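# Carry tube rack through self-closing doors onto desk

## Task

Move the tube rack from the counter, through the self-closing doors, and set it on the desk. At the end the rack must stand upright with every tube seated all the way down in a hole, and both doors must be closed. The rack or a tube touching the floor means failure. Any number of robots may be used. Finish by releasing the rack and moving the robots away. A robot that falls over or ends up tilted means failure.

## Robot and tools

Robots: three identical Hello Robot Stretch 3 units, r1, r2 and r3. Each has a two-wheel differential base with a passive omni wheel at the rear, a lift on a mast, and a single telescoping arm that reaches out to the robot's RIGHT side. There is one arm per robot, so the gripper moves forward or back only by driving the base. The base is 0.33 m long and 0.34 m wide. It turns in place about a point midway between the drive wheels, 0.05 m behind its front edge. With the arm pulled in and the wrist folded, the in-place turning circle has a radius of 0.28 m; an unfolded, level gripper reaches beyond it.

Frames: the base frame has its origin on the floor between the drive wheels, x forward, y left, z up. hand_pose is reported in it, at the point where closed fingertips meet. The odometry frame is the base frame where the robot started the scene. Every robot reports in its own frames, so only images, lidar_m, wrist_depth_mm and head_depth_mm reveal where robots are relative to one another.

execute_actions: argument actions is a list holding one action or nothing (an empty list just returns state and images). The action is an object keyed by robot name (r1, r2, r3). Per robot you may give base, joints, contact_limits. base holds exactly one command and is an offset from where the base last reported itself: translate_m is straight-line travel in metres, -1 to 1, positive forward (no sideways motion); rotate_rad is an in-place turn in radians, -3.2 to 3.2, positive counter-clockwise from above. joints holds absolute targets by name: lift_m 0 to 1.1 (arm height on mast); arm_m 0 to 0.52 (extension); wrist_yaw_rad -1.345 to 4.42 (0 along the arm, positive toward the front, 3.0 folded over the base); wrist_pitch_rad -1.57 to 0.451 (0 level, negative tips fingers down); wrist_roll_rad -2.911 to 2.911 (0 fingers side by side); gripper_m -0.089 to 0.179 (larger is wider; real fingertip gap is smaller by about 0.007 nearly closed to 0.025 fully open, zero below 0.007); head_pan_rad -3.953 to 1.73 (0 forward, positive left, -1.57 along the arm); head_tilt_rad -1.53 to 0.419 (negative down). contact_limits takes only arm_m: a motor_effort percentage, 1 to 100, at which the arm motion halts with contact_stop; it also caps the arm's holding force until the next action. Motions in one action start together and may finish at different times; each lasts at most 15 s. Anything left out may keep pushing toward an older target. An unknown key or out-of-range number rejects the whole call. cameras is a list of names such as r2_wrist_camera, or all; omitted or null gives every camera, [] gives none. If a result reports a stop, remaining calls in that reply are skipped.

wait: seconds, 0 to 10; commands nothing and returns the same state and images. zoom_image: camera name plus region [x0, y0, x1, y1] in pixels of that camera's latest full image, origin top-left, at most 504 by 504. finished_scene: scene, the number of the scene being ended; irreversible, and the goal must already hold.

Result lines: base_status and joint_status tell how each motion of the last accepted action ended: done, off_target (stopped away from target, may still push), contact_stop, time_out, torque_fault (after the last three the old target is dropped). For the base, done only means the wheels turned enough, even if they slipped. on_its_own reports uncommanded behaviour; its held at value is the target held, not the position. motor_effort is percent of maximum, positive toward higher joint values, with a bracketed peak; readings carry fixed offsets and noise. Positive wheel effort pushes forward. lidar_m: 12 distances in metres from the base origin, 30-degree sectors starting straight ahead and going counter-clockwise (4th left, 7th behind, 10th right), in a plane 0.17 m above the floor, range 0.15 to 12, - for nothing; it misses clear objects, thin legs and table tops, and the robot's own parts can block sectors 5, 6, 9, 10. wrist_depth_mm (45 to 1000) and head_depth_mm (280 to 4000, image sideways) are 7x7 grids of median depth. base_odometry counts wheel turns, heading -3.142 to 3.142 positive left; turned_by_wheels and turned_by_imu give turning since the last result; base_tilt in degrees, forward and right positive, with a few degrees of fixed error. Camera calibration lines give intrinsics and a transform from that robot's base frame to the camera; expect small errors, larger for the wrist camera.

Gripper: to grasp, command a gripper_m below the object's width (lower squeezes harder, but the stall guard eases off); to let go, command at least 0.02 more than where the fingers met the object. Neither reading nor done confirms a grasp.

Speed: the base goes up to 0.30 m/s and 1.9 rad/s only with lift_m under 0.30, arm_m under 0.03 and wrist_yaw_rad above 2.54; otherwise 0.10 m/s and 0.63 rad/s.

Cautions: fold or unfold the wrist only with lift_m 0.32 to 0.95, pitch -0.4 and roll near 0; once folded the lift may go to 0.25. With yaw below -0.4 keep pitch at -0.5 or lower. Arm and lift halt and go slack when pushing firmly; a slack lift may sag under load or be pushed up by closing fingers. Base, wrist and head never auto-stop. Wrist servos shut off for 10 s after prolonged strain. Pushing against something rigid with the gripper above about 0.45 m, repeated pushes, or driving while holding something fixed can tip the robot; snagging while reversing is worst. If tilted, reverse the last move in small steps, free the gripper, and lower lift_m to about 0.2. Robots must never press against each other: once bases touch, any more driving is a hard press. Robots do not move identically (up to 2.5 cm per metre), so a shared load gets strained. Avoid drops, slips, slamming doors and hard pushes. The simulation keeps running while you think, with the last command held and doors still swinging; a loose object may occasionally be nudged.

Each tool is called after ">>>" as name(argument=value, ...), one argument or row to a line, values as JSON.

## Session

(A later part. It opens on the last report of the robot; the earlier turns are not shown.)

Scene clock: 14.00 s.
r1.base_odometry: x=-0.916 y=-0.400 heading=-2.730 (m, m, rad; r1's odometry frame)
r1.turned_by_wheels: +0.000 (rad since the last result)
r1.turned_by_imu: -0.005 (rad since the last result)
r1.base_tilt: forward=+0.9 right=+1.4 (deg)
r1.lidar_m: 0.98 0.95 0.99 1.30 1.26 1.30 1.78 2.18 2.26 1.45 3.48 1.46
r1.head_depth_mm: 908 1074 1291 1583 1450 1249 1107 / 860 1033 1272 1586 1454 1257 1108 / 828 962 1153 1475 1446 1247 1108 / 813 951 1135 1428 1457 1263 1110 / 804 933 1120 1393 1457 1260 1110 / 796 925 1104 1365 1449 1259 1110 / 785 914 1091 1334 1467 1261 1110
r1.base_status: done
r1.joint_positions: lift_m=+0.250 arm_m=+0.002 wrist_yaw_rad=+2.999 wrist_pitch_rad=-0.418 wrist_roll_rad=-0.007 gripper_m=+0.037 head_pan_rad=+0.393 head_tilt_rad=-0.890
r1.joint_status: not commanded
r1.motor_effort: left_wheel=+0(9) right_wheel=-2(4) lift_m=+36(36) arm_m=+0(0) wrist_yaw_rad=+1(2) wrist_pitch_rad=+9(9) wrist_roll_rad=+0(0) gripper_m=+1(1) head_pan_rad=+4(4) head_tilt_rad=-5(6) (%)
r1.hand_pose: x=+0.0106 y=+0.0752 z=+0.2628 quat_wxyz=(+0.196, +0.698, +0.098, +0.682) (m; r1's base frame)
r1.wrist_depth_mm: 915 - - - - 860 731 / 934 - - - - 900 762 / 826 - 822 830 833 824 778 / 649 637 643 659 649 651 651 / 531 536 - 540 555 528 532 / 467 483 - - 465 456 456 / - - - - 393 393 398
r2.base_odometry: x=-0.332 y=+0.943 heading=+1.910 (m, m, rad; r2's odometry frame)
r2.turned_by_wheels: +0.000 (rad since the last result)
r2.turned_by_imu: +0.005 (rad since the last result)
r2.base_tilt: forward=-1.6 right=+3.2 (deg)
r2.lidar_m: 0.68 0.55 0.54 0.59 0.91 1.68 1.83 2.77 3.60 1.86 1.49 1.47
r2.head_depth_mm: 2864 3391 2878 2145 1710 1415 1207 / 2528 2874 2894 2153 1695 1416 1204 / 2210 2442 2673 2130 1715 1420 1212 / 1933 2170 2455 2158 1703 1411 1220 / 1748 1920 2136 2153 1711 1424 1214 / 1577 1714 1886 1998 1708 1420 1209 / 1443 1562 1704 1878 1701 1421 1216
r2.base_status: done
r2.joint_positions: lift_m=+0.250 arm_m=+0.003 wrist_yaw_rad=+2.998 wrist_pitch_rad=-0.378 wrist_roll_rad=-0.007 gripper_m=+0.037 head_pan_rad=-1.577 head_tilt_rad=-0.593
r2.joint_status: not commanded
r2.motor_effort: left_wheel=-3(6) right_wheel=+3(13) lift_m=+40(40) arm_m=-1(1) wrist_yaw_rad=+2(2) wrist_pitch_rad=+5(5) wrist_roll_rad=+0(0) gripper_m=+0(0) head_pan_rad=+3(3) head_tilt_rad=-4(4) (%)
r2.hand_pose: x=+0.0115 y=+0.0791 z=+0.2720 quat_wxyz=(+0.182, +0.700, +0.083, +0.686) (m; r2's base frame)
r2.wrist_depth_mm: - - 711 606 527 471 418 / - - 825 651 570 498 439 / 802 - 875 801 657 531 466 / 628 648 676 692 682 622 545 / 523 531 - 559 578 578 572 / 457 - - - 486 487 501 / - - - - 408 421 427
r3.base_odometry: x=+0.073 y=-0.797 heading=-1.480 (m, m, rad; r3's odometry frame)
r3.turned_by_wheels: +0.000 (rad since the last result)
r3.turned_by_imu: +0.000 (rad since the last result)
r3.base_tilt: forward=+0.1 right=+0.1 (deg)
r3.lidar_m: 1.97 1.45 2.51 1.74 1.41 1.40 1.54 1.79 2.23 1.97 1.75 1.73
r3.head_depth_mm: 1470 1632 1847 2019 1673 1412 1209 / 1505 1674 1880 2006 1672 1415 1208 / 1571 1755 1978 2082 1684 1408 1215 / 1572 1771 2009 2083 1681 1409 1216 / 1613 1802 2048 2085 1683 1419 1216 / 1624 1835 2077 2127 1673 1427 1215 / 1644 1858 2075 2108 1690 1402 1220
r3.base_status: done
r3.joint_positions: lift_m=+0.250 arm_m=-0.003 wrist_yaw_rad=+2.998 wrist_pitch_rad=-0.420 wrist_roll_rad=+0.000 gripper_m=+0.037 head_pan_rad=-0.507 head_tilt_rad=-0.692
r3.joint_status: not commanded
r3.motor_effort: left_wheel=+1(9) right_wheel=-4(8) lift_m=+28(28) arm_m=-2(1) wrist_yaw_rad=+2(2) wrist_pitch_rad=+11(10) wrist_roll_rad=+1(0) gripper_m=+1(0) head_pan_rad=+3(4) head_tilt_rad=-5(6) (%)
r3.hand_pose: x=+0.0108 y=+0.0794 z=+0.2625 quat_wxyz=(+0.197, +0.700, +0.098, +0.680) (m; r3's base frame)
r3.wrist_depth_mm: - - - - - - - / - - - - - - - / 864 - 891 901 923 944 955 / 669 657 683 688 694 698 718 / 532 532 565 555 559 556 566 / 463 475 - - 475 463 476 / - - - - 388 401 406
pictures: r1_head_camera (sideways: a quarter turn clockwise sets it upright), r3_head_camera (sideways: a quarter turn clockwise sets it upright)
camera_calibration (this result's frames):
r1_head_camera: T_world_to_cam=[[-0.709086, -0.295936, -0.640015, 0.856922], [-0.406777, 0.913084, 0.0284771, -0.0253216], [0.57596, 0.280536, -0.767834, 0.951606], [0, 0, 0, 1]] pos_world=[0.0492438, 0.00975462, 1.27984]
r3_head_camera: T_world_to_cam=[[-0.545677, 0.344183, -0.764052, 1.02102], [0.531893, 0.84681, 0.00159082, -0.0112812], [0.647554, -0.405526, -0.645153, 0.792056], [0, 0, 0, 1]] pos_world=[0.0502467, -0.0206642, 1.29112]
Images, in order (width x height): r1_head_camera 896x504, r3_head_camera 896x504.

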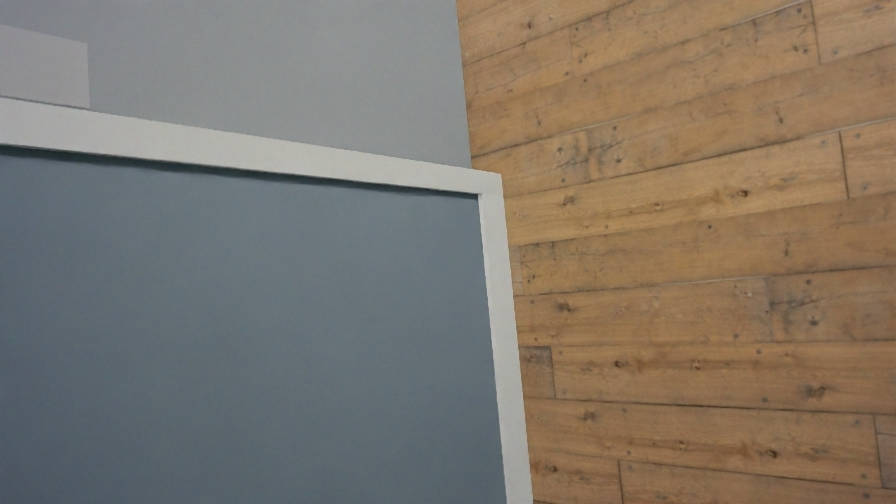

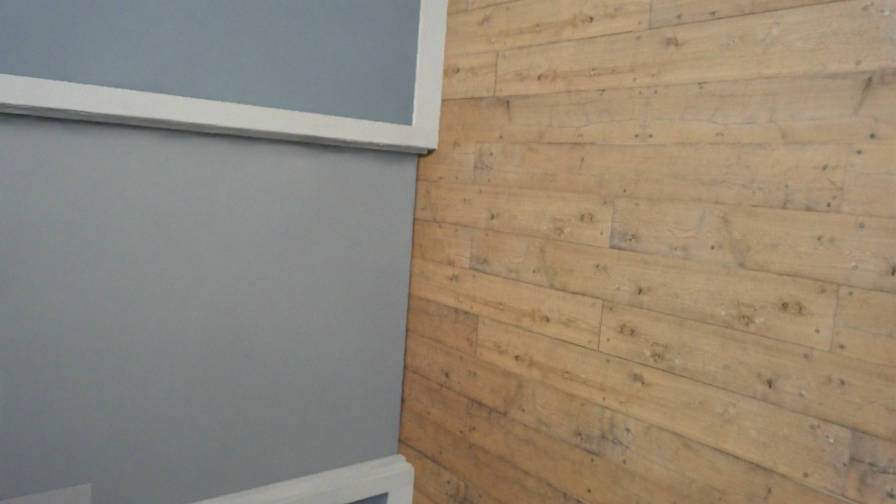

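>>> execute_actions(
  actions=[
    {"r1":{"base":{"rotate_rad":-0.1},"joints":{"head_pan_rad":0,"head_tilt_rad":-1.2}},"r2":{"base":{"translate_m":0.1}},"r3":{"base":{"rotate_rad":0.07}}},
  ],
  cameras=[],
)

>>> execute_actions(
  actions=[
    {"r1":{"base":{"translate_m":0.8}},"r2":{"base":{"rotate_rad":2.4},"joints":{"lift_m":0.95}},"r3":{"base":{"translate_m":0.4}}},
  ],
  cameras=[],
)

>>> execute_actions(
  actions=[
    {"r1":{"base":{"rotate_rad":0.53}},"r2":{"joints":{"wrist_yaw_rad":0,"wrist_pitch_rad":-0.3}}},
  ],
  cameras=["r1_nav_camera","r2_head_camera","r2_wrist_camera"],
)

Scene clock: 17.00 s.
r1.base_odometry: x=-0.916 y=-0.400 heading=-2.830 (m, m, rad; r1's odometry frame)
r1.turned_by_wheels: -0.100 (rad since the last result)
r1.turned_by_imu: -0.100 (rad since the last result)
r1.base_tilt: forward=+1.0 right=+1.3 (deg)
r1.lidar_m: 1.10 0.95 0.97 1.23 1.26 1.27 1.62 2.19 2.22 1.45 2.99 1.63
r1.head_depth_mm: 1583 1714 1556 1400 1277 1171 1094 / 1482 1716 1538 1401 1274 1198 1091 / 1346 1659 1541 1398 1283 1202 - / 1232 1536 1549 1402 1277 1205 - / 1144 1399 1547 1402 1292 1204 - / 1045 1218 1495 1412 1288 1186 - / 915 1088 1349 1411 1291 1188 1114
r1.base_status: done
r1.joint_positions: lift_m=+0.250 arm_m=+0.002 wrist_yaw_rad=+2.999 wrist_pitch_rad=-0.418 wrist_roll_rad=-0.007 gripper_m=+0.037 head_pan_rad=+0.007 head_tilt_rad=-1.185
r1.joint_status: all done
r1.motor_effort: left_wheel=-1(6) right_wheel=-2(7) lift_m=+36(35) arm_m=+0(1) wrist_yaw_rad=+2(1) wrist_pitch_rad=+9(9) wrist_roll_rad=+0(1) gripper_m=+0(1) head_pan_rad=-4(30) head_tilt_rad=-10(32) (%)
r1.hand_pose: x=+0.0106 y=+0.0752 z=+0.2628 quat_wxyz=(+0.196, +0.698, +0.098, +0.682) (m; r1's base frame)
r1.wrist_depth_mm: 903 - - - - 838 730 / 947 - - - - 878 754 / 829 - 827 833 825 823 757 / 652 641 654 651 657 644 655 / 533 534 - 537 553 530 534 / 464 487 - - 467 454 456 / - - - - 393 396 393
r2.base_odometry: x=-0.366 y=+1.037 heading=+1.910 (m, m, rad; r2's odometry frame)
r2.turned_by_wheels: +0.000 (rad since the last result)
r2.turned_by_imu: +0.000 (rad since the last result)
r2.base_tilt: forward=-1.6 right=+3.2 (deg)
r2.lidar_m: 0.60 0.48 0.48 0.52 0.81 1.76 1.91 2.90 3.66 1.76 1.41 1.39
r2.head_depth_mm: 2810 3266 2913 2130 1699 1409 1207 / 2363 2683 2834 2140 1708 1414 1217 / 2060 2327 2581 2140 1695 1419 1218 / 1827 2040 2320 2156 1708 1422 1203 / 1644 1809 1986 2081 1714 1415 1214 / 1486 1632 1787 1943 1706 1411 1224 / 1369 1476 1608 1771 1708 1416 1213
r2.base_status: done
r2.joint_positions: lift_m=+0.250 arm_m=+0.003 wrist_yaw_rad=+2.998 wrist_pitch_rad=-0.378 wrist_roll_rad=-0.007 gripper_m=+0.037 head_pan_rad=-1.577 head_tilt_rad=-0.593
r2.joint_status: not commanded
r2.motor_effort: left_wheel=-3(7) right_wheel=+3(10) lift_m=+40(40) arm_m=-1(1) wrist_yaw_rad=+2(2) wrist_pitch_rad=+5(5) wrist_roll_rad=+0(0) gripper_m=+0(0) head_pan_rad=+2(3) head_tilt_rad=-4(4) (%)
r2.hand_pose: x=+0.0115 y=+0.0791 z=+0.2719 quat_wxyz=(+0.182, +0.700, +0.083, +0.686) (m; r2's base frame)
r2.wrist_depth_mm: - - 637 548 473 419 374 / - - 705 586 508 441 390 / 806 - 821 718 559 475 421 / 631 647 662 696 648 562 451 / 520 526 - 561 575 574 525 / 455 - - - 485 488 495 / - - - - 407 418 421
r3.base_odometry: x=+0.073 y=-0.797 heading=-1.410 (m, m, rad; r3's odometry frame)
r3.turned_by_wheels: +0.070 (rad since the last result)
r3.turned_by_imu: +0.070 (rad since the last result)
r3.base_tilt: forward=+0.1 right=+0.0 (deg)
r3.lidar_m: 1.45 1.45 2.51 1.66 1.40 1.40 1.59 1.79 1.99 1.97 1.73 1.78
r3.head_depth_mm: 1462 1588 1835 2003 1688 1410 1213 / 1531 1728 1902 2004 1689 1413 1216 / 1576 1753 1989 2063 1679 1410 1211 / 1612 1794 2021 2101 1688 1419 1223 / 1622 1828 2052 2120 1693 1416 1230 / 1662 1883 2131 2066 1675 1428 1217 / 1679 1855 2094 2128 1699 1421 1219
r3.base_status: done
r3.joint_positions: lift_m=+0.250 arm_m=-0.003 wrist_yaw_rad=+2.998 wrist_pitch_rad=-0.420 wrist_roll_rad=+0.000 gripper_m=+0.037 head_pan_rad=-0.507 head_tilt_rad=-0.692
r3.joint_status: not commanded
r3.motor_effort: left_wheel=-2(4) right_wheel=+3(7) lift_m=+27(28) arm_m=-2(2) wrist_yaw_rad=+2(2) wrist_pitch_rad=+10(10) wrist_roll_rad=+0(0) gripper_m=+0(1) head_pan_rad=+4(4) head_tilt_rad=-5(5) (%)
r3.hand_pose: x=+0.0108 y=+0.0794 z=+0.2625 quat_wxyz=(+0.197, +0.700, +0.098, +0.680) (m; r3's base frame)
r3.wrist_depth_mm: - - - - - - - / - - - - - - - / 868 - 908 893 920 921 958 / 667 644 678 675 691 711 706 / 538 542 569 556 559 567 562 / 461 478 - - 472 465 473 / - - - - 388 402 402
pictures: none
No camera images: the call's "cameras" was empty. Leave "cameras" out to get every camera's image.

Scene clock: 24.20 s.
r1.base_odometry: x=-1.678 y=-0.646 heading=-2.830 (m, m, rad; r1's odometry frame)
r1.turned_by_wheels: +0.000 (rad since the last result)
r1.turned_by_imu: -0.005 (rad since the last result)
r1.base_tilt: forward=+0.9 right=+1.3 (deg)
r1.lidar_m: 0.41 0.38 0.34 0.40 0.86 1.74 2.22 2.83 1.21 3.07 2.05 0.61
r1.head_depth_mm: 577 784 1201 1403 1279 1181 1088 / 519 679 974 1377 1278 1200 1094 / 473 603 824 1305 1278 1207 - / 433 541 712 1047 1288 1207 - / 401 489 627 870 1258 1199 - / 372 448 562 747 1107 1176 - / 346 413 505 655 848 1148 1113
r1.base_status: done
r1.joint_positions: lift_m=+0.250 arm_m=+0.002 wrist_yaw_rad=+2.999 wrist_pitch_rad=-0.418 wrist_roll_rad=-0.007 gripper_m=+0.037 head_pan_rad=+0.007 head_tilt_rad=-1.186
r1.joint_status: not commanded
r1.motor_effort: left_wheel=+0(9) right_wheel=-2(5) lift_m=+36(36) arm_m=+0(0) wrist_yaw_rad=+2(2) wrist_pitch_rad=+9(8) wrist_roll_rad=+1(0) gripper_m=+1(0) head_pan_rad=-3(3) head_tilt_rad=-8(8) (%)
r1.hand_pose: x=+0.0106 y=+0.0752 z=+0.2628 quat_wxyz=(+0.196, +0.698, +0.098, +0.682) (m; r1's base frame)
r1.wrist_depth_mm: - - 560 427 352 351 304 / - - 626 471 383 372 317 / 833 - 679 512 417 393 332 / 657 630 665 541 466 422 351 / 536 542 - 537 504 447 372 / 461 482 - - 467 440 399 / - - - - 395 395 394
r2.base_odometry: x=-0.366 y=+1.037 heading=-1.974 (m, m, rad; r2's odometry frame)
r2.turned_by_wheels: +2.400 (rad since the last result)
r2.turned_by_imu: +2.423 (rad since the last result)
r2.base_tilt: forward=-1.7 right=+3.2 (deg)
r2.lidar_m: 1.76 1.79 2.31 3.65 2.17 1.48 1.39 0.73 0.51 0.48 0.49 0.63
r2.head_depth_mm: 927 1030 850 632 580 - 1140 / 924 1035 854 634 623 - - / 922 1022 856 636 619 - - / 918 1022 746 636 618 - - / 909 1016 735 633 616 - 1146 / 910 1013 860 637 627 738 980 / 903 1000 862 639 624 753 943
r2.base_status: done
r2.joint_positions: lift_m=+0.950 arm_m=+0.003 wrist_yaw_rad=+2.998 wrist_pitch_rad=-0.378 wrist_roll_rad=-0.007 gripper_m=+0.037 head_pan_rad=-1.577 head_tilt_rad=-0.593
r2.joint_status: all done
r2.motor_effort: left_wheel=-3(9) right_wheel=+3(11) lift_m=+49(50) arm_m=-1(1) wrist_yaw_rad=+2(2) wrist_pitch_rad=+5(5) wrist_roll_rad=+0(0) gripper_m=+0(1) head_pan_rad=+2(2) head_tilt_rad=-3(4) (%)
r2.hand_pose: x=+0.0115 y=+0.0790 z=+0.9716 quat_wxyz=(+0.182, +0.700, +0.084, +0.686) (m; r2's base frame)
r2.wrist_depth_mm: - - - - - - - / - - - - - - - / - - - - - - - / - - - - - - - / - - - - - - - / - - - - - - - / - - - - - - -
r3.base_odometry: x=+0.137 y=-1.192 heading=-1.410 (m, m, rad; r3's odometry frame)
r3.turned_by_wheels: +0.000 (rad since the last result)
r3.turned_by_imu: +0.001 (rad since the last result)
r3.base_tilt: forward=+0.1 right=+0.0 (deg)
r3.lidar_m: 1.32 2.24 2.24 2.01 1.69 1.69 1.92 2.12 2.11 1.71 1.47 1.22
r3.head_depth_mm: 1264 1405 1583 1800 1680 1407 1211 / 1286 1441 1622 1847 1699 1417 1210 / 1301 1465 1654 1899 1684 1420 1216 / 1330 1498 1690 1915 1683 1427 1214 / 1358 1530 1723 1920 1592 1418 1224 / 1383 1540 1730 1664 1513 1411 1218 / 1332 1441 1681 1430 1575 1423 1235
r3.base_status: done
r3.joint_positions: lift_m=+0.250 arm_m=-0.003 wrist_yaw_rad=+2.998 wrist_pitch_rad=-0.420 wrist_roll_rad=+0.000 gripper_m=+0.037 head_pan_rad=-0.507 head_tilt_rad=-0.692
r3.joint_status: not commanded
r3.motor_effort: left_wheel=-2(4) right_wheel=+3(13) lift_m=+28(27) arm_m=-1(2) wrist_yaw_rad=+1(1) wrist_pitch_rad=+10(10) wrist_roll_rad=+0(0) gripper_m=+0(1) head_pan_rad=+4(4) head_tilt_rad=-5(5) (%)
r3.hand_pose: x=+0.0108 y=+0.0795 z=+0.2625 quat_wxyz=(+0.197, +0.700, +0.098, +0.680) (m; r3's base frame)
r3.wrist_depth_mm: - - - - - - - / - - - - - - - / 852 - 882 909 961 943 952 / 666 647 685 677 691 701 706 / 531 534 570 547 566 557 570 / 450 481 - - 471 471 471 / - - - - 389 400 402
pictures: none
No camera images: the call's "cameras" was empty. Leave "cameras" out to get every camera's image.

Scene clock: 26.70 s.
r1.base_odometry: x=-1.678 y=-0.646 heading=-2.300 (m, m, rad; r1's odometry frame)
r1.turned_by_wheels: +0.530 (rad since the last result)
r1.turned_by_imu: +0.528 (rad since the last result)
r1.base_tilt: forward=+0.9 right=+1.2 (deg)
r1.lidar_m: 0.38 0.34 0.40 0.87 1.74 2.22 2.83 1.21 3.09 2.01 0.61 0.41
r1.head_depth_mm: 358 451 605 920 1280 1180 1094 / 356 445 594 890 1273 1202 1094 / 352 441 587 872 1273 1200 - / 349 435 577 850 1273 1207 - / 346 430 567 833 1252 1200 - / 341 424 558 725 1168 1190 - / 337 418 494 597 1136 1194 1115
r1.base_status: done
r1.joint_positions: lift_m=+0.250 arm_m=+0.002 wrist_yaw_rad=+2.999 wrist_pitch_rad=-0.418 wrist_roll_rad=-0.007 gripper_m=+0.037 head_pan_rad=+0.007 head_tilt_rad=-1.186
r1.joint_status: not commanded
r1.motor_effort: left_wheel=-3(9) right_wheel=+2(7) lift_m=+36(36) arm_m=+0(0) wrist_yaw_rad=+1(1) wrist_pitch_rad=+9(9) wrist_roll_rad=+1(0) gripper_m=+0(0) head_pan_rad=-4(3) head_tilt_rad=-8(7) (%)
r1.hand_pose: x=+0.0106 y=+0.0752 z=+0.2628 quat_wxyz=(+0.196, +0.698, +0.098, +0.682) (m; r1's base frame)
r1.wrist_depth_mm: - - - - 572 390 286 / - - - - 593 401 293 / 835 - 838 820 608 413 309 / 657 636 646 646 602 427 338 / 535 531 - 536 534 424 370 / 468 483 - - 469 434 398 / - - - - 393 393 385
r2.base_odometry: x=-0.366 y=+1.037 heading=-1.974 (m, m, rad; r2's odometry frame)
r2.turned_by_wheels: +0.000 (rad since the last result)
r2.turned_by_imu: +0.000 (rad since the last result)
r2.base_tilt: forward=-1.6 right=+3.2 (deg)
r2.lidar_m: 1.76 1.79 2.30 3.67 2.16 1.48 1.39 0.73 0.51 0.48 0.49 0.63
r2.head_depth_mm: 931 1032 852 633 580 - - / 928 1032 853 631 622 - - / 921 1021 857 647 - - - / 917 1014 746 635 646 775 961 / 916 1019 731 634 630 761 957 / 918 1009 858 635 628 755 949 / 903 1007 858 640 625 752 945
r2.base_status: not commanded
r2.joint_positions: lift_m=+0.950 arm_m=+0.003 wrist_yaw_rad=+0.003 wrist_pitch_rad=-0.321 wrist_roll_rad=-0.007 gripper_m=+0.037 head_pan_rad=-1.577 head_tilt_rad=-0.593
r2.joint_status: all done
r2.motor_effort: left_wheel=-3(3) right_wheel=+3(3) lift_m=+48(48) arm_m=-1(1) wrist_yaw_rad=-4(1) wrist_pitch_rad=+7(8) wrist_roll_rad=+0(0) gripper_m=+0(0) head_pan_rad=+3(3) head_tilt_rad=-4(4) (%)
r2.hand_pose: x=-0.0208 y=-0.3834 z=+0.9848 quat_wxyz=(+0.701, +0.115, -0.695, -0.112) (m; r2's base frame)
r2.wrist_depth_mm: 739 751 756 780 799 813 829 / 622 658 452 743 810 862 875 / 427 441 447 477 504 525 562 / 325 329 340 354 364 376 389 / 261 267 280 279 292 296 305 / 306 313 335 335 346 349 363 / 349 354 363 378 387 397 416
r3.base_odometry: x=+0.137 y=-1.192 heading=-1.410 (m, m, rad; r3's odometry frame)
r3.turned_by_wheels: +0.000 (rad since the last result)
r3.turned_by_imu: +0.001 (rad since the last result)
r3.base_tilt: forward=+0.1 right=+0.0 (deg)
r3.lidar_m: 1.24 2.25 2.24 2.00 1.69 1.69 1.92 2.11 2.11 1.72 1.47 1.22
r3.head_depth_mm: 1258 1403 1583 1798 1690 1409 1208 / 1292 1436 1612 1859 1678 1415 1206 / 1314 1458 1642 1877 1688 1420 1224 / 1327 1494 1695 1930 1702 1422 1221 / 1373 1518 1730 1881 1565 1415 1218 / 1375 1536 1729 1828 1498 1415 1214 / 1343 1480 1649 1331 1611 1418 1227
r3.base_status: not commanded
r3.joint_positions: lift_m=+0.250 arm_m=-0.003 wrist_yaw_rad=+2.998 wrist_pitch_rad=-0.420 wrist_roll_rad=+0.000 gripper_m=+0.037 head_pan_rad=-0.507 head_tilt_rad=-0.692
r3.joint_status: not commanded
r3.motor_effort: left_wheel=-2(1) right_wheel=+3(3) lift_m=+28(28) arm_m=-1(1) wrist_yaw_rad=+1(2) wrist_pitch_rad=+10(10) wrist_roll_rad=+1(0) gripper_m=+0(0) head_pan_rad=+3(3) head_tilt_rad=-5(5) (%)
r3.hand_pose: x=+0.0108 y=+0.0795 z=+0.2625 quat_wxyz=(+0.197, +0.700, +0.098, +0.680) (m; r3's base frame)
r3.wrist_depth_mm: - - - - - - - / - - - - - - - / 857 - 892 896 923 934 948 / 663 640 683 677 689 699 720 / 534 535 572 553 566 554 569 / 456 474 - - 474 464 471 / - - - - 391 402 407
pictures: r1_nav_camera (sideways: a quarter turn counterclockwise sets it upright), r2_head_camera (sideways: a quarter turn clockwise sets it upright), r2_wrist_camera
camera_calibration (this result's frames):
r1_nav_camera: T_world_to_cam=[[0.906354, 0.06842, 0.416942, -0.50802], [0.0843323, -0.99624, -0.0198402, 0.0788737], [0.414017, 0.0531439, -0.908717, 1.13372], [0, 0, 0, 1]] pos_world=[-0.0155832, 0.0530857, 1.24361]
r2_head_camera: T_world_to_cam=[[-0.0130206, 0.589682, -0.807531, 1.0691], [0.999857, 0.016427, -0.00412621, 0.000377164], [0.0108322, -0.807469, -0.589811, 0.721628], [0, 0, 0, 1]] pos_world=[0.00572647, -0.0477442, 1.28896]
r2_wrist_camera: T_world_to_cam=[[-0.998008, 0.0101938, 0.0622594, -0.0846926], [-0.0492908, 0.489967, -0.870346, 1.07124], [-0.0393772, -0.871681, -0.488489, 0.310378], [0, 0, 0, 1]] pos_world=[-0.0194998, -0.253458, 1.08924]
Images, in order (width x height): r1_nav_camera 672x504, r2_head_camera 896x504, r2_wrist_camera 644x364.

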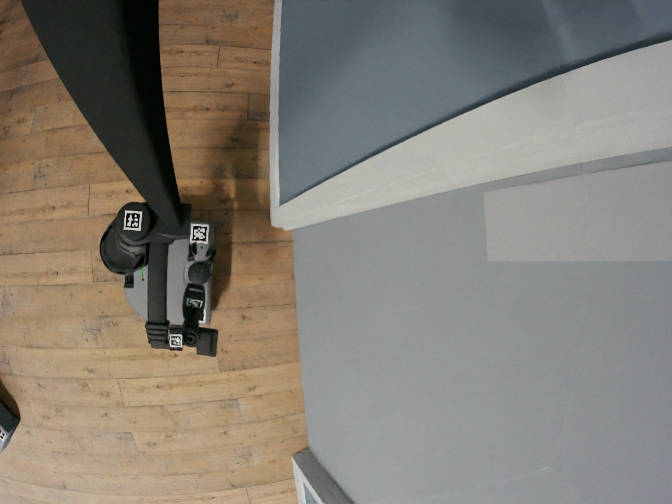

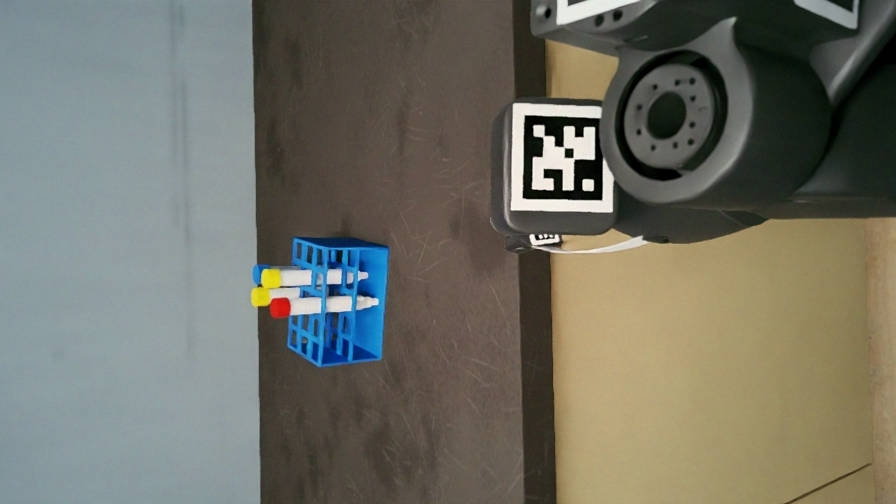

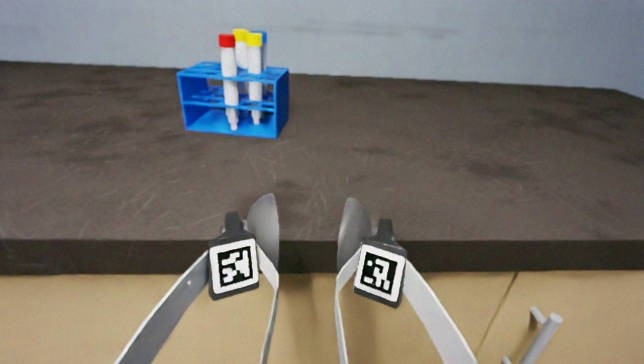

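>>> execute_actions(
  actions=[
    {"r1":{"base":{"rotate_rad":-0.17}},"r2":{"base":{"translate_m":0.1},"joints":{"wrist_pitch_rad":0,"gripper_m":0.179}}},
  ],
  cameras=[],
)

>>> execute_actions(
  actions=[
    {"r1":{"base":{"translate_m":0.6}},"r2":{"joints":{"lift_m":0.845,"arm_m":0.2}}},
  ],
  cameras=["r1_nav_camera","r2_wrist_camera"],
)

>>> execute_actions(
  actions=[
    {"r1":{"base":{"translate_m":0.45}},"r3":{"base":{"translate_m":0.57}}},
  ],
  cameras=["r3_head_camera"],
)

Scene clock: 29.57 s.
r1.base_odometry: x=-1.678 y=-0.646 heading=-2.470 (m, m, rad; r1's odometry frame)
r1.turned_by_wheels: -0.170 (rad since the last result)
r1.turned_by_imu: -0.170 (rad since the last result)
r1.base_tilt: forward=+1.0 right=+1.3 (deg)
r1.lidar_m: 0.38 0.34 0.34 0.61 1.72 1.98 2.83 1.21 3.06 2.57 0.78 0.44
r1.head_depth_mm: 396 507 701 1132 1272 1178 1089 / 383 487 661 1029 1275 1195 1093 / 372 468 627 950 1281 1201 - / 361 450 595 876 1272 1195 - / 350 434 567 817 1259 1201 - / 340 418 540 765 1086 1184 - / 330 401 516 644 928 1190 1112
r1.base_status: done
r1.joint_positions: lift_m=+0.250 arm_m=+0.002 wrist_yaw_rad=+2.999 wrist_pitch_rad=-0.418 wrist_roll_rad=-0.007 gripper_m=+0.037 head_pan_rad=+0.006 head_tilt_rad=-1.186
r1.joint_status: not commanded
r1.motor_effort: left_wheel=+1(7) right_wheel=-2(5) lift_m=+36(36) arm_m=+0(0) wrist_yaw_rad=+2(1) wrist_pitch_rad=+9(9) wrist_roll_rad=+1(0) gripper_m=+0(0) head_pan_rad=-3(3) head_tilt_rad=-8(9) (%)
r1.hand_pose: x=+0.0106 y=+0.0752 z=+0.2628 quat_wxyz=(+0.196, +0.698, +0.098, +0.682) (m; r1's base frame)
r1.wrist_depth_mm: - - - 688 457 326 293 / - - - 749 485 339 319 / 841 - 825 742 509 361 345 / 650 643 659 660 524 392 362 / 534 530 - 530 516 434 376 / 464 485 - - 466 454 390 / - - - - 395 393 386
r2.base_odometry: x=-0.405 y=+0.945 heading=-1.974 (m, m, rad; r2's odometry frame)
r2.turned_by_wheels: +0.000 (rad since the last result)
r2.turned_by_imu: +0.000 (rad since the last result)
r2.base_tilt: forward=-1.6 right=+3.3 (deg)
r2.lidar_m: 1.66 1.69 2.17 3.67 2.32 1.59 1.49 0.72 0.50 0.47 0.48 0.62
r2.head_depth_mm: 919 1026 851 610 569 - - / 920 1028 854 671 - - - / 918 1018 723 683 - - - / 908 1012 777 637 607 763 941 / 909 1006 859 615 621 747 937 / 902 1007 861 636 617 743 936 / 899 996 860 637 613 738 925
r2.base_status: done
r2.joint_positions: lift_m=+0.950 arm_m=+0.003 wrist_yaw_rad=+0.003 wrist_pitch_rad=-0.023 wrist_roll_rad=-0.007 gripper_m=+0.179 head_pan_rad=-1.577 head_tilt_rad=-0.593
r2.joint_status: all done
r2.motor_effort: left_wheel=-3(4) right_wheel=+3(7) lift_m=+49(48) arm_m=-1(1) wrist_yaw_rad=-4(4) wrist_pitch_rad=+7(7) wrist_roll_rad=+0(0) gripper_m=+0(91) head_pan_rad=+2(3) head_tilt_rad=-3(4) (%)
r2.hand_pose: x=-0.0208 y=-0.4035 z=+1.0586 quat_wxyz=(+0.710, +0.009, -0.704, -0.007) (m; r2's base frame)
r2.wrist_depth_mm: 734 758 770 799 807 837 852 / 753 778 793 830 835 853 901 / 778 806 824 853 861 904 930 / 765 819 838 740 899 935 962 / 519 502 508 493 566 640 621 / - 365 379 388 399 398 430 / 282 289 296 302 309 314 320
r3.base_odometry: x=+0.137 y=-1.192 heading=-1.410 (m, m, rad; r3's odometry frame)
r3.turned_by_wheels: +0.000 (rad since the last result)
r3.turned_by_imu: +0.001 (rad since the last result)
r3.base_tilt: forward=+0.1 right=+0.0 (deg)
r3.lidar_m: 1.27 2.25 2.24 2.01 1.69 1.69 1.91 2.12 2.11 1.71 1.48 1.22
r3.head_depth_mm: 1261 1409 1570 1796 1678 1411 1215 / 1289 1434 1641 1850 1682 1407 1213 / 1314 1460 1642 1888 1680 1409 1214 / 1331 1489 1674 1927 1699 1416 1218 / 1355 1525 1726 1862 1565 1426 1210 / 1376 1550 1732 1818 1518 1412 1221 / 1347 1481 1643 1338 1603 1429 1228
r3.base_status: not commanded
r3.joint_positions: lift_m=+0.250 arm_m=-0.003 wrist_yaw_rad=+2.998 wrist_pitch_rad=-0.420 wrist_roll_rad=+0.000 gripper_m=+0.037 head_pan_rad=-0.507 head_tilt_rad=-0.692
r3.joint_status: not commanded
r3.motor_effort: left_wheel=-1(1) right_wheel=+3(2) lift_m=+27(28) arm_m=-1(2) wrist_yaw_rad=+1(2) wrist_pitch_rad=+11(10) wrist_roll_rad=+0(1) gripper_m=+0(0) head_pan_rad=+4(4) head_tilt_rad=-5(5) (%)
r3.hand_pose: x=+0.0108 y=+0.0795 z=+0.2625 quat_wxyz=(+0.197, +0.700, +0.098, +0.680) (m; r3's base frame)
r3.wrist_depth_mm: - - - - - - - / - - - - - - - / 891 - 904 886 915 949 952 / 658 644 679 685 702 704 707 / 535 543 564 554 551 561 574 / 457 478 - - 473 468 475 / - - - - 387 403 404
pictures: none
No camera images: the call's "cameras" was empty. Leave "cameras" out to get every camera's image.

Scene clock: 33.10 s.
r1.base_odometry: x=-2.147 y=-1.020 heading=-2.469 (m, m, rad; r1's odometry frame)
r1.turned_by_wheels: +0.000 (rad since the last result)
r1.turned_by_imu: +0.029 (rad since the last result)
r1.base_tilt: forward=+1.0 right=+1.4 (deg)
r1.lidar_m: - - 0.15 0.20 0.29 0.32 3.31 1.65 3.28 0.21 0.15 -
r1.head_depth_mm: - - - - - 1149 1097 / - - - - - 800 1087 / - - - - - - - / - - - - - - - / - - - - - 540 - / - - - - - 1160 - / - - - - - 1169 1130
r1.base_status: translate_m off_target (by the wheels' count: +0.5998 of +0.6000)
r1.joint_positions: lift_m=+0.250 arm_m=+0.002 wrist_yaw_rad=+3.011 wrist_pitch_rad=-0.416 wrist_roll_rad=-0.006 gripper_m=+0.037 head_pan_rad=+0.002 head_tilt_rad=-1.208
r1.joint_status: not commanded
r1.motor_effort: left_wheel=+18(78) right_wheel=+13(36) lift_m=+40(43) arm_m=-1(2) wrist_yaw_rad=-12(18) wrist_pitch_rad=+8(9) wrist_roll_rad=+0(1) gripper_m=+1(1) head_pan_rad=-1(3) head_tilt_rad=+5(7) (%)
r1.hand_pose: x=+0.0081 y=+0.0758 z=+0.2631 quat_wxyz=(+0.191, +0.698, +0.101, +0.683) (m; r1's base frame)
r1.wrist_depth_mm: 235 - 750 773 135 85 62 / 252 - 800 854 140 87 63 / 269 - 840 761 145 88 64 / 279 308 658 601 150 90 65 / 306 335 - 515 142 92 66 / 333 355 - - 129 95 67 / - - - - 187 94 68
r2.base_odometry: x=-0.405 y=+0.945 heading=-1.974 (m, m, rad; r2's odometry frame)
r2.turned_by_wheels: +0.000 (rad since the last result)
r2.turned_by_imu: +0.000 (rad since the last result)
r2.base_tilt: forward=-1.6 right=+3.2 (deg)
r2.lidar_m: 1.66 1.69 2.17 3.68 2.32 1.59 1.49 0.72 0.50 0.47 0.48 0.62
r2.head_depth_mm: 923 1030 848 679 - 786 959 / 919 1016 854 - - 760 958 / 915 1013 723 - - 754 952 / 909 1013 782 635 622 751 949 / 906 1012 856 623 617 746 941 / 910 1005 858 636 619 743 932 / 900 1000 859 635 614 739 928
r2.base_status: not commanded
r2.joint_positions: lift_m=+0.845 arm_m=+0.200 wrist_yaw_rad=+0.002 wrist_pitch_rad=-0.022 wrist_roll_rad=-0.007 gripper_m=+0.179 head_pan_rad=-1.577 head_tilt_rad=-0.593
r2.joint_status: all done
r2.motor_effort: left_wheel=-3(3) right_wheel=+3(3) lift_m=+39(42) arm_m=+3(3) wrist_yaw_rad=-2(3) wrist_pitch_rad=+7(7) wrist_roll_rad=+0(0) gripper_m=+0(0) head_pan_rad=+3(3) head_tilt_rad=-3(4) (%)
r2.hand_pose: x=-0.0210 y=-0.6004 z=+0.9542 quat_wxyz=(+0.710, +0.009, -0.704, -0.007) (m; r2's base frame)
r2.wrist_depth_mm: 558 576 595 607 623 648 656 / 577 592 599 619 644 667 679 / 596 614 629 255 672 697 711 / 379 404 312 266 473 521 564 / 263 251 256 260 279 317 308 / - 183 189 195 200 199 214 / 142 144 147 151 154 156 160
r3.base_odometry: x=+0.137 y=-1.192 heading=-1.410 (m, m, rad; r3's odometry frame)
r3.turned_by_wheels: +0.000 (rad since the last result)
r3.turned_by_imu: +0.001 (rad since the last result)
r3.base_tilt: forward=+0.1 right=+0.0 (deg)
r3.lidar_m: 1.63 2.25 2.24 2.01 1.70 1.69 1.92 2.11 2.11 1.72 1.48 1.58
r3.head_depth_mm: 1311 1453 1609 1791 1678 1413 1206 / 1364 1522 1698 1889 1696 1418 1209 / 1431 1580 1771 1974 1684 1415 1219 / 1480 1665 1814 1913 1687 1420 1219 / 1523 1709 1839 1893 1697 1422 1216 / 2642 2900 1776 1937 1698 1414 1220 / 1342 1518 1743 1970 1696 1417 1220
r3.base_status: not commanded
r3.joint_positions: lift_m=+0.250 arm_m=-0.003 wrist_yaw_rad=+2.998 wrist_pitch_rad=-0.420 wrist_roll_rad=+0.000 gripper_m=+0.037 head_pan_rad=-0.507 head_tilt_rad=-0.692
r3.joint_status: not commanded
r3.motor_effort: left_wheel=-1(2) right_wheel=+2(3) lift_m=+28(28) arm_m=-2(2) wrist_yaw_rad=+1(1) wrist_pitch_rad=+11(10) wrist_roll_rad=+0(1) gripper_m=+0(0) head_pan_rad=+4(4) head_tilt_rad=-5(5) (%)
r3.hand_pose: x=+0.0108 y=+0.0795 z=+0.2625 quat_wxyz=(+0.197, +0.700, +0.098, +0.680) (m; r3's base frame)
r3.wrist_depth_mm: - - - - - - - / - - - - - - - / 857 - 909 900 915 949 953 / 659 650 676 698 700 699 711 / 534 534 577 547 552 559 570 / 455 470 - - 472 465 478 / - - - - 384 403 402
pictures: r1_nav_camera (sideways: a quarter turn counterclockwise sets it upright), r2_wrist_camera
camera_calibration (this result's frames):
r1_nav_camera: T_world_to_cam=[[0.915494, 0.0639958, 0.39721, -0.482376], [0.0790049, -0.996642, -0.0215189, 0.081091], [0.394499, 0.0510819, -0.917475, 1.14521], [0, 0, 0, 1]] pos_world=[-0.0165802, 0.0531891, 1.24405]
r2_wrist_camera: T_world_to_cam=[[-0.998028, 0.0291159, 0.0556071, -0.0631003], [-0.0482251, 0.211378, -0.976214, 1.08467], [-0.0401775, -0.976971, -0.209557, -0.223049], [0, 0, 0, 1]] pos_world=[-0.0196289, -0.445351, 1.01564]
Images, in order (width x height): r1_nav_camera 672x504, r2_wrist_camera 644x364.

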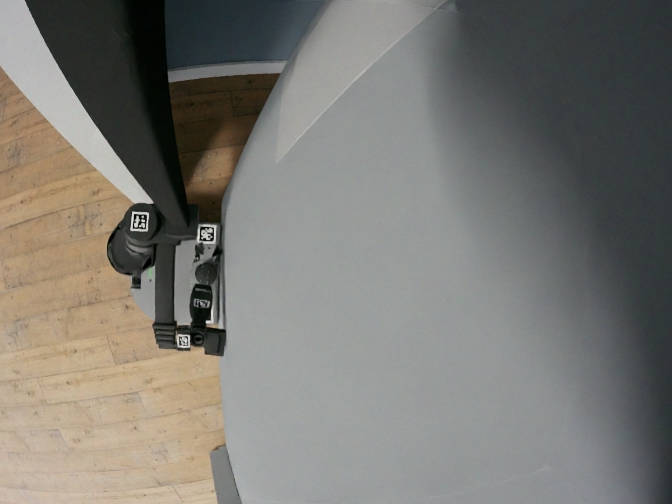

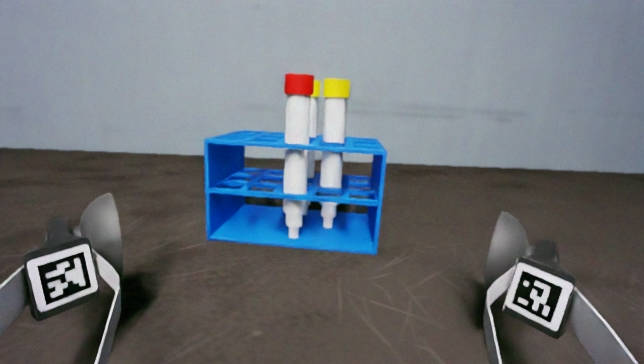

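Scene clock: 36.57 s.
r1.base_odometry: x=-2.499 y=-1.300 heading=-2.469 (m, m, rad; r1's odometry frame)
r1.turned_by_wheels: +0.000 (rad since the last result)
r1.turned_by_imu: -0.511 (rad since the last result)
r1.base_tilt: forward=+1.0 right=+1.3 (deg)
r1.lidar_m: - - 0.15 0.20 0.98 0.75 0.59 1.51 3.62 0.21 0.15 -
r1.head_depth_mm: - - - - - 1155 1095 / - - - - - 793 1085 / - - - - - - - / - - - - - - - / - - - - - 525 - / - - - - - 1163 - / - - - - - 1163 1128
r1.base_status: translate_m off_target (by the wheels' count: +0.4499 of +0.4500)
r1.joint_positions: lift_m=+0.250 arm_m=+0.002 wrist_yaw_rad=+3.009 wrist_pitch_rad=-0.416 wrist_roll_rad=-0.006 gripper_m=+0.037 head_pan_rad=+0.002 head_tilt_rad=-1.207
r1.joint_status: not commanded
r1.motor_effort: left_wheel=+14(48) right_wheel=+13(16) lift_m=+40(41) arm_m=-1(1) wrist_yaw_rad=-11(13) wrist_pitch_rad=+8(8) wrist_roll_rad=+0(0) gripper_m=+0(0) head_pan_rad=-2(0) head_tilt_rad=+4(5) (%)
r1.hand_pose: x=+0.0084 y=+0.0757 z=+0.2631 quat_wxyz=(+0.191, +0.698, +0.101, +0.683) (m; r1's base frame)
r1.wrist_depth_mm: 731 - - 331 135 84 62 / 775 - - 360 139 86 63 / 800 - 839 397 144 88 64 / 663 638 659 441 149 90 65 / 537 538 - 515 142 92 66 / 466 483 - - 128 94 67 / - - - - 186 94 68
r2.base_odometry: x=-0.405 y=+0.945 heading=-1.974 (m, m, rad; r2's odometry frame)
r2.turned_by_wheels: +0.000 (rad since the last result)
r2.turned_by_imu: +0.000 (rad since the last result)
r2.base_tilt: forward=-1.6 right=+3.3 (deg)
r2.lidar_m: 1.66 1.69 2.18 3.67 2.33 1.59 1.49 0.72 0.50 0.47 0.48 0.63
r2.head_depth_mm: 921 1027 852 680 - 786 962 / 915 1023 854 - - 756 957 / 914 1016 725 - - 751 954 / 910 1016 782 635 621 749 942 / 906 1002 861 624 619 748 938 / 901 1004 860 638 614 741 934 / 906 1000 860 637 610 737 927
r2.base_status: not commanded
r2.joint_positions: lift_m=+0.845 arm_m=+0.200 wrist_yaw_rad=+0.002 wrist_pitch_rad=-0.022 wrist_roll_rad=-0.007 gripper_m=+0.179 head_pan_rad=-1.577 head_tilt_rad=-0.593
r2.joint_status: not commanded
r2.motor_effort: left_wheel=-3(3) right_wheel=+3(2) lift_m=+39(39) arm_m=+3(3) wrist_yaw_rad=-2(2) wrist_pitch_rad=+7(7) wrist_roll_rad=+0(0) gripper_m=+1(1) head_pan_rad=+3(3) head_tilt_rad=-3(4) (%)
r2.hand_pose: x=-0.0210 y=-0.6004 z=+0.9542 quat_wxyz=(+0.710, +0.009, -0.704, -0.007) (m; r2's base frame)
r2.wrist_depth_mm: 561 572 600 601 623 635 654 / 582 594 612 619 646 659 679 / 593 627 627 256 672 696 714 / 376 402 310 267 476 521 571 / 263 252 256 260 279 317 309 / - 183 188 193 200 199 213 / 142 144 148 151 155 157 161
r3.base_odometry: x=+0.228 y=-1.754 heading=-1.410 (m, m, rad; r3's odometry frame)
r3.turned_by_wheels: +0.000 (rad since the last result)
r3.turned_by_imu: +0.000 (rad since the last result)
r3.base_tilt: forward=+0.1 right=+0.0 (deg)
r3.lidar_m: 1.16 1.86 1.86 2.10 2.11 2.11 2.39 2.62 2.24 1.25 1.31 1.06
r3.head_depth_mm: 1385 1498 1612 1747 1691 1408 1211 / 1528 1622 1660 1807 1682 1419 1212 / 3020 3333 2694 2032 1674 1426 1216 / 3057 3334 2758 2015 1636 1412 1221 / 909 1011 1142 1334 1575 1423 1219 / 914 1030 1178 1366 1583 1409 1221 / 941 1057 1211 1408 1610 1424 1219
r3.base_status: done
r3.joint_positions: lift_m=+0.250 arm_m=-0.003 wrist_yaw_rad=+2.998 wrist_pitch_rad=-0.420 wrist_roll_rad=+0.000 gripper_m=+0.037 head_pan_rad=-0.507 head_tilt_rad=-0.692
r3.joint_status: not commanded
r3.motor_effort: left_wheel=-1(5) right_wheel=+2(10) lift_m=+28(27) arm_m=-2(1) wrist_yaw_rad=+1(1) wrist_pitch_rad=+10(10) wrist_roll_rad=+0(0) gripper_m=+0(0) head_pan_rad=+4(4) head_tilt_rad=-5(5) (%)
r3.hand_pose: x=+0.0108 y=+0.0795 z=+0.2625 quat_wxyz=(+0.197, +0.700, +0.098, +0.680) (m; r3's base frame)
r3.wrist_depth_mm: - - - - - - - / - - - - - - - / 875 - 886 912 924 953 954 / 661 663 682 678 695 715 708 / 533 541 569 551 554 557 566 / 455 476 - - 472 468 470 / - - - - 388 402 405
pictures: r3_head_camera (sideways: a quarter turn clockwise sets it upright)
camera_calibration (this result's frames):
r3_head_camera: T_world_to_cam=[[-0.545827, 0.344226, -0.763925, 1.02085], [0.531848, 0.846839, 0.00158021, -0.0112671], [0.647465, -0.405429, -0.645303, 0.792251], [0, 0, 0, 1]] pos_world=[0.050246, -0.0206608, 1.29111]
Images, in order (width x height): r3_head_camera 896x504.

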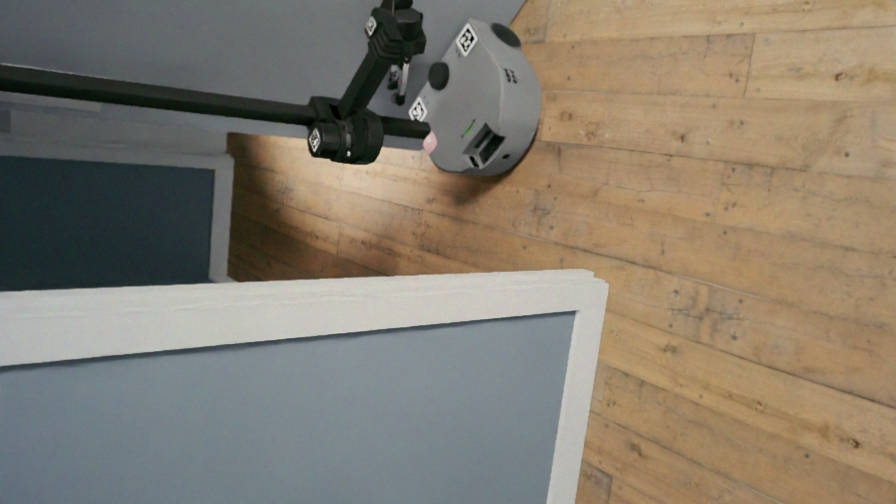

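>>> execute_actions(
  actions=[
    {"r1":{"base":{"translate_m":0.5}},"r2":{"joints":{"arm_m":0.315,"lift_m":0.84}},"r3":{"base":{"rotate_rad":-0.75},"joints":{"head_pan_rad":0,"head_tilt_rad":-0.8}}},
  ],
  cameras=["r2_wrist_camera","r3_head_camera"],
)

>>> execute_actions(
  actions=[
    {"r2":{"joints":{"gripper_m":0.095}}},
  ],
  cameras=["r2_wrist_camera"],
)

Scene clock: 40.83 s.
r1.base_odometry: x=-2.890 y=-1.612 heading=-2.469 (m, m, rad; r1's odometry frame)
r1.turned_by_wheels: +0.000 (rad since the last result)
r1.turned_by_imu: -0.613 (rad since the last result)
r1.base_tilt: forward=+0.9 right=+1.3 (deg)
r1.lidar_m: - - 0.15 0.20 1.58 1.32 1.32 0.98 1.76 0.21 0.15 -
r1.head_depth_mm: - - - - - 1157 1095 / - - - - - 1139 1091 / - - - - - - - / - - - - - - - / - - - - - 430 - / - - - - - 1170 - / - - - - - 1170 1120
r1.base_status: done
r1.joint_positions: lift_m=+0.250 arm_m=+0.002 wrist_yaw_rad=+3.008 wrist_pitch_rad=-0.416 wrist_roll_rad=-0.006 gripper_m=+0.037 head_pan_rad=+0.001 head_tilt_rad=-1.203
r1.joint_status: not commanded
r1.motor_effort: left_wheel=+7(48) right_wheel=+11(18) lift_m=+40(40) arm_m=+0(1) wrist_yaw_rad=-10(21) wrist_pitch_rad=+8(8) wrist_roll_rad=+0(0) gripper_m=+0(0) head_pan_rad=+0(0) head_tilt_rad=+2(5) (%)
r1.hand_pose: x=+0.0086 y=+0.0758 z=+0.2631 quat_wxyz=(+0.192, +0.698, +0.100, +0.683) (m; r1's base frame)
r1.wrist_depth_mm: - - - 331 134 84 62 / - - - 361 138 86 63 / 821 - 835 393 143 88 63 / 651 645 652 434 149 90 64 / 545 539 - 504 142 92 65 / 462 487 - - 128 94 67 / - - - - 185 94 68
r2.base_odometry: x=-0.405 y=+0.945 heading=-1.974 (m, m, rad; r2's odometry frame)
r2.turned_by_wheels: +0.000 (rad since the last result)
r2.turned_by_imu: -0.042 (rad since the last result)
r2.base_tilt: forward=-1.6 right=+3.2 (deg)
r2.lidar_m: 1.67 1.69 2.11 3.67 2.44 1.61 1.48 0.76 0.51 0.47 0.48 0.60
r2.head_depth_mm: 938 1043 844 - - 788 1011 / 928 1040 885 - 640 776 989 / 921 1030 869 - 635 767 973 / 914 1009 742 632 627 758 957 / 908 1006 851 632 618 747 938 / 900 997 850 632 611 740 924 / 892 985 850 633 603 730 913
r2.base_status: not commanded
r2.joint_positions: lift_m=+0.844 arm_m=+0.315 wrist_yaw_rad=+0.000 wrist_pitch_rad=+0.001 wrist_roll_rad=-0.006 gripper_m=+0.179 head_pan_rad=-1.576 head_tilt_rad=-0.598
r2.joint_status: lift_m contact_stop (moved -0.001 of -0.005); the others done
r2.on_its_own: lift_m is slack since a contact_stop, until your next command for it (your +0.840 is given up)
r2.motor_effort: left_wheel=-1(18) right_wheel=-1(49) lift_m=+43(42) arm_m=+4(30) wrist_yaw_rad=-1(21) wrist_pitch_rad=+0(43) wrist_roll_rad=+0(2) gripper_m=+0(1) head_pan_rad=+1(3) head_tilt_rad=-1(3) (%)
r2.hand_pose: x=-0.0214 y=-0.7159 z=+0.9590 quat_wxyz=(+0.710, +0.000, -0.705, +0.000) (m; r2's base frame)
r2.wrist_depth_mm: 456 475 489 507 530 549 583 / 474 484 496 520 546 569 601 / 488 501 188 545 573 601 621 / 407 178 156 162 577 604 627 / 281 189 164 149 304 343 335 / - 187 172 155 211 210 227 / 148 150 150 151 161 164 167
r3.base_odometry: x=+0.228 y=-1.754 heading=-2.160 (m, m, rad; r3's odometry frame)
r3.turned_by_wheels: -0.750 (rad since the last result)
r3.turned_by_imu: -0.738 (rad since the last result)
r3.base_tilt: forward=+0.1 right=+0.0 (deg)
r3.lidar_m: 1.11 1.05 1.45 1.86 1.93 2.19 2.11 2.19 2.62 2.40 1.46 1.25
r3.head_depth_mm: 1506 1597 1714 1754 1555 1330 1171 / 1724 1845 1965 1848 1563 1339 1172 / 3117 2945 2071 1855 1552 1334 1179 / 3126 3056 2308 1850 1563 1337 1169 / 3106 3107 2321 1853 1547 1339 1175 / 3033 3042 2296 1827 1530 1340 1175 / 2951 1082 1152 1343 1532 1340 1174
r3.base_status: done
r3.joint_positions: lift_m=+0.250 arm_m=-0.003 wrist_yaw_rad=+2.998 wrist_pitch_rad=-0.420 wrist_roll_rad=+0.000 gripper_m=+0.037 head_pan_rad=-0.007 head_tilt_rad=-0.791
r3.joint_status: all done
r3.motor_effort: left_wheel=+2(8) right_wheel=-3(9) lift_m=+28(28) arm_m=-2(2) wrist_yaw_rad=+2(1) wrist_pitch_rad=+11(10) wrist_roll_rad=+0(1) gripper_m=+1(0) head_pan_rad=+4(36) head_tilt_rad=-6(20) (%)
r3.hand_pose: x=+0.0108 y=+0.0795 z=+0.2625 quat_wxyz=(+0.197, +0.700, +0.098, +0.680) (m; r3's base frame)
r3.wrist_depth_mm: - - - - - - 980 / - - - - - - - / 874 - 904 907 938 949 925 / 648 656 673 685 699 713 706 / 535 540 571 557 559 558 563 / 456 476 - - 472 465 470 / - - - - 390 400 409
pictures: r2_wrist_camera, r3_head_camera (sideways: a quarter turn clockwise sets it upright)
camera_calibration (this result's frames):
r2_wrist_camera: T_world_to_cam=[[-0.997985, 0.0319984, 0.0547905, -0.0575763], [-0.0477606, 0.18964, -0.980691, 1.1025], [-0.0417711, -0.981332, -0.18773, -0.359047], [0, 0, 0, 1]] pos_world=[-0.0198022, -0.559579, 1.01696]
r3_head_camera: T_world_to_cam=[[-0.715704, 0.0410978, -0.697194, 0.934918], [0.0609255, 0.998135, -0.00370544, -0.00151328], [0.695741, -0.0451288, -0.716873, 0.885046], [0, 0, 0, 1]] pos_world=[0.0534536, 0.00302846, 1.28628]
Images, in order (width x height): r2_wrist_camera 644x364, r3_head_camera 896x504.

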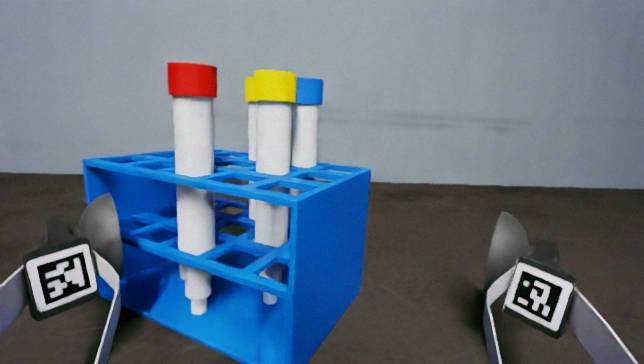

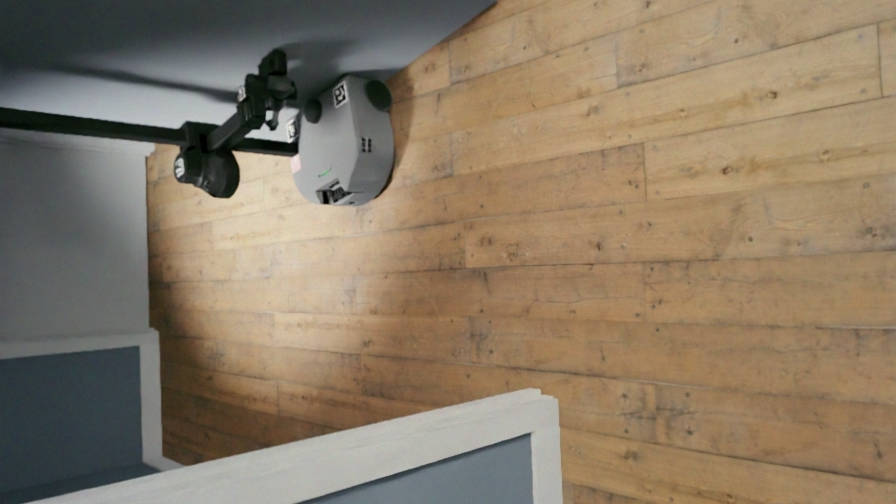

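not run: a stop came earlier in this reply.


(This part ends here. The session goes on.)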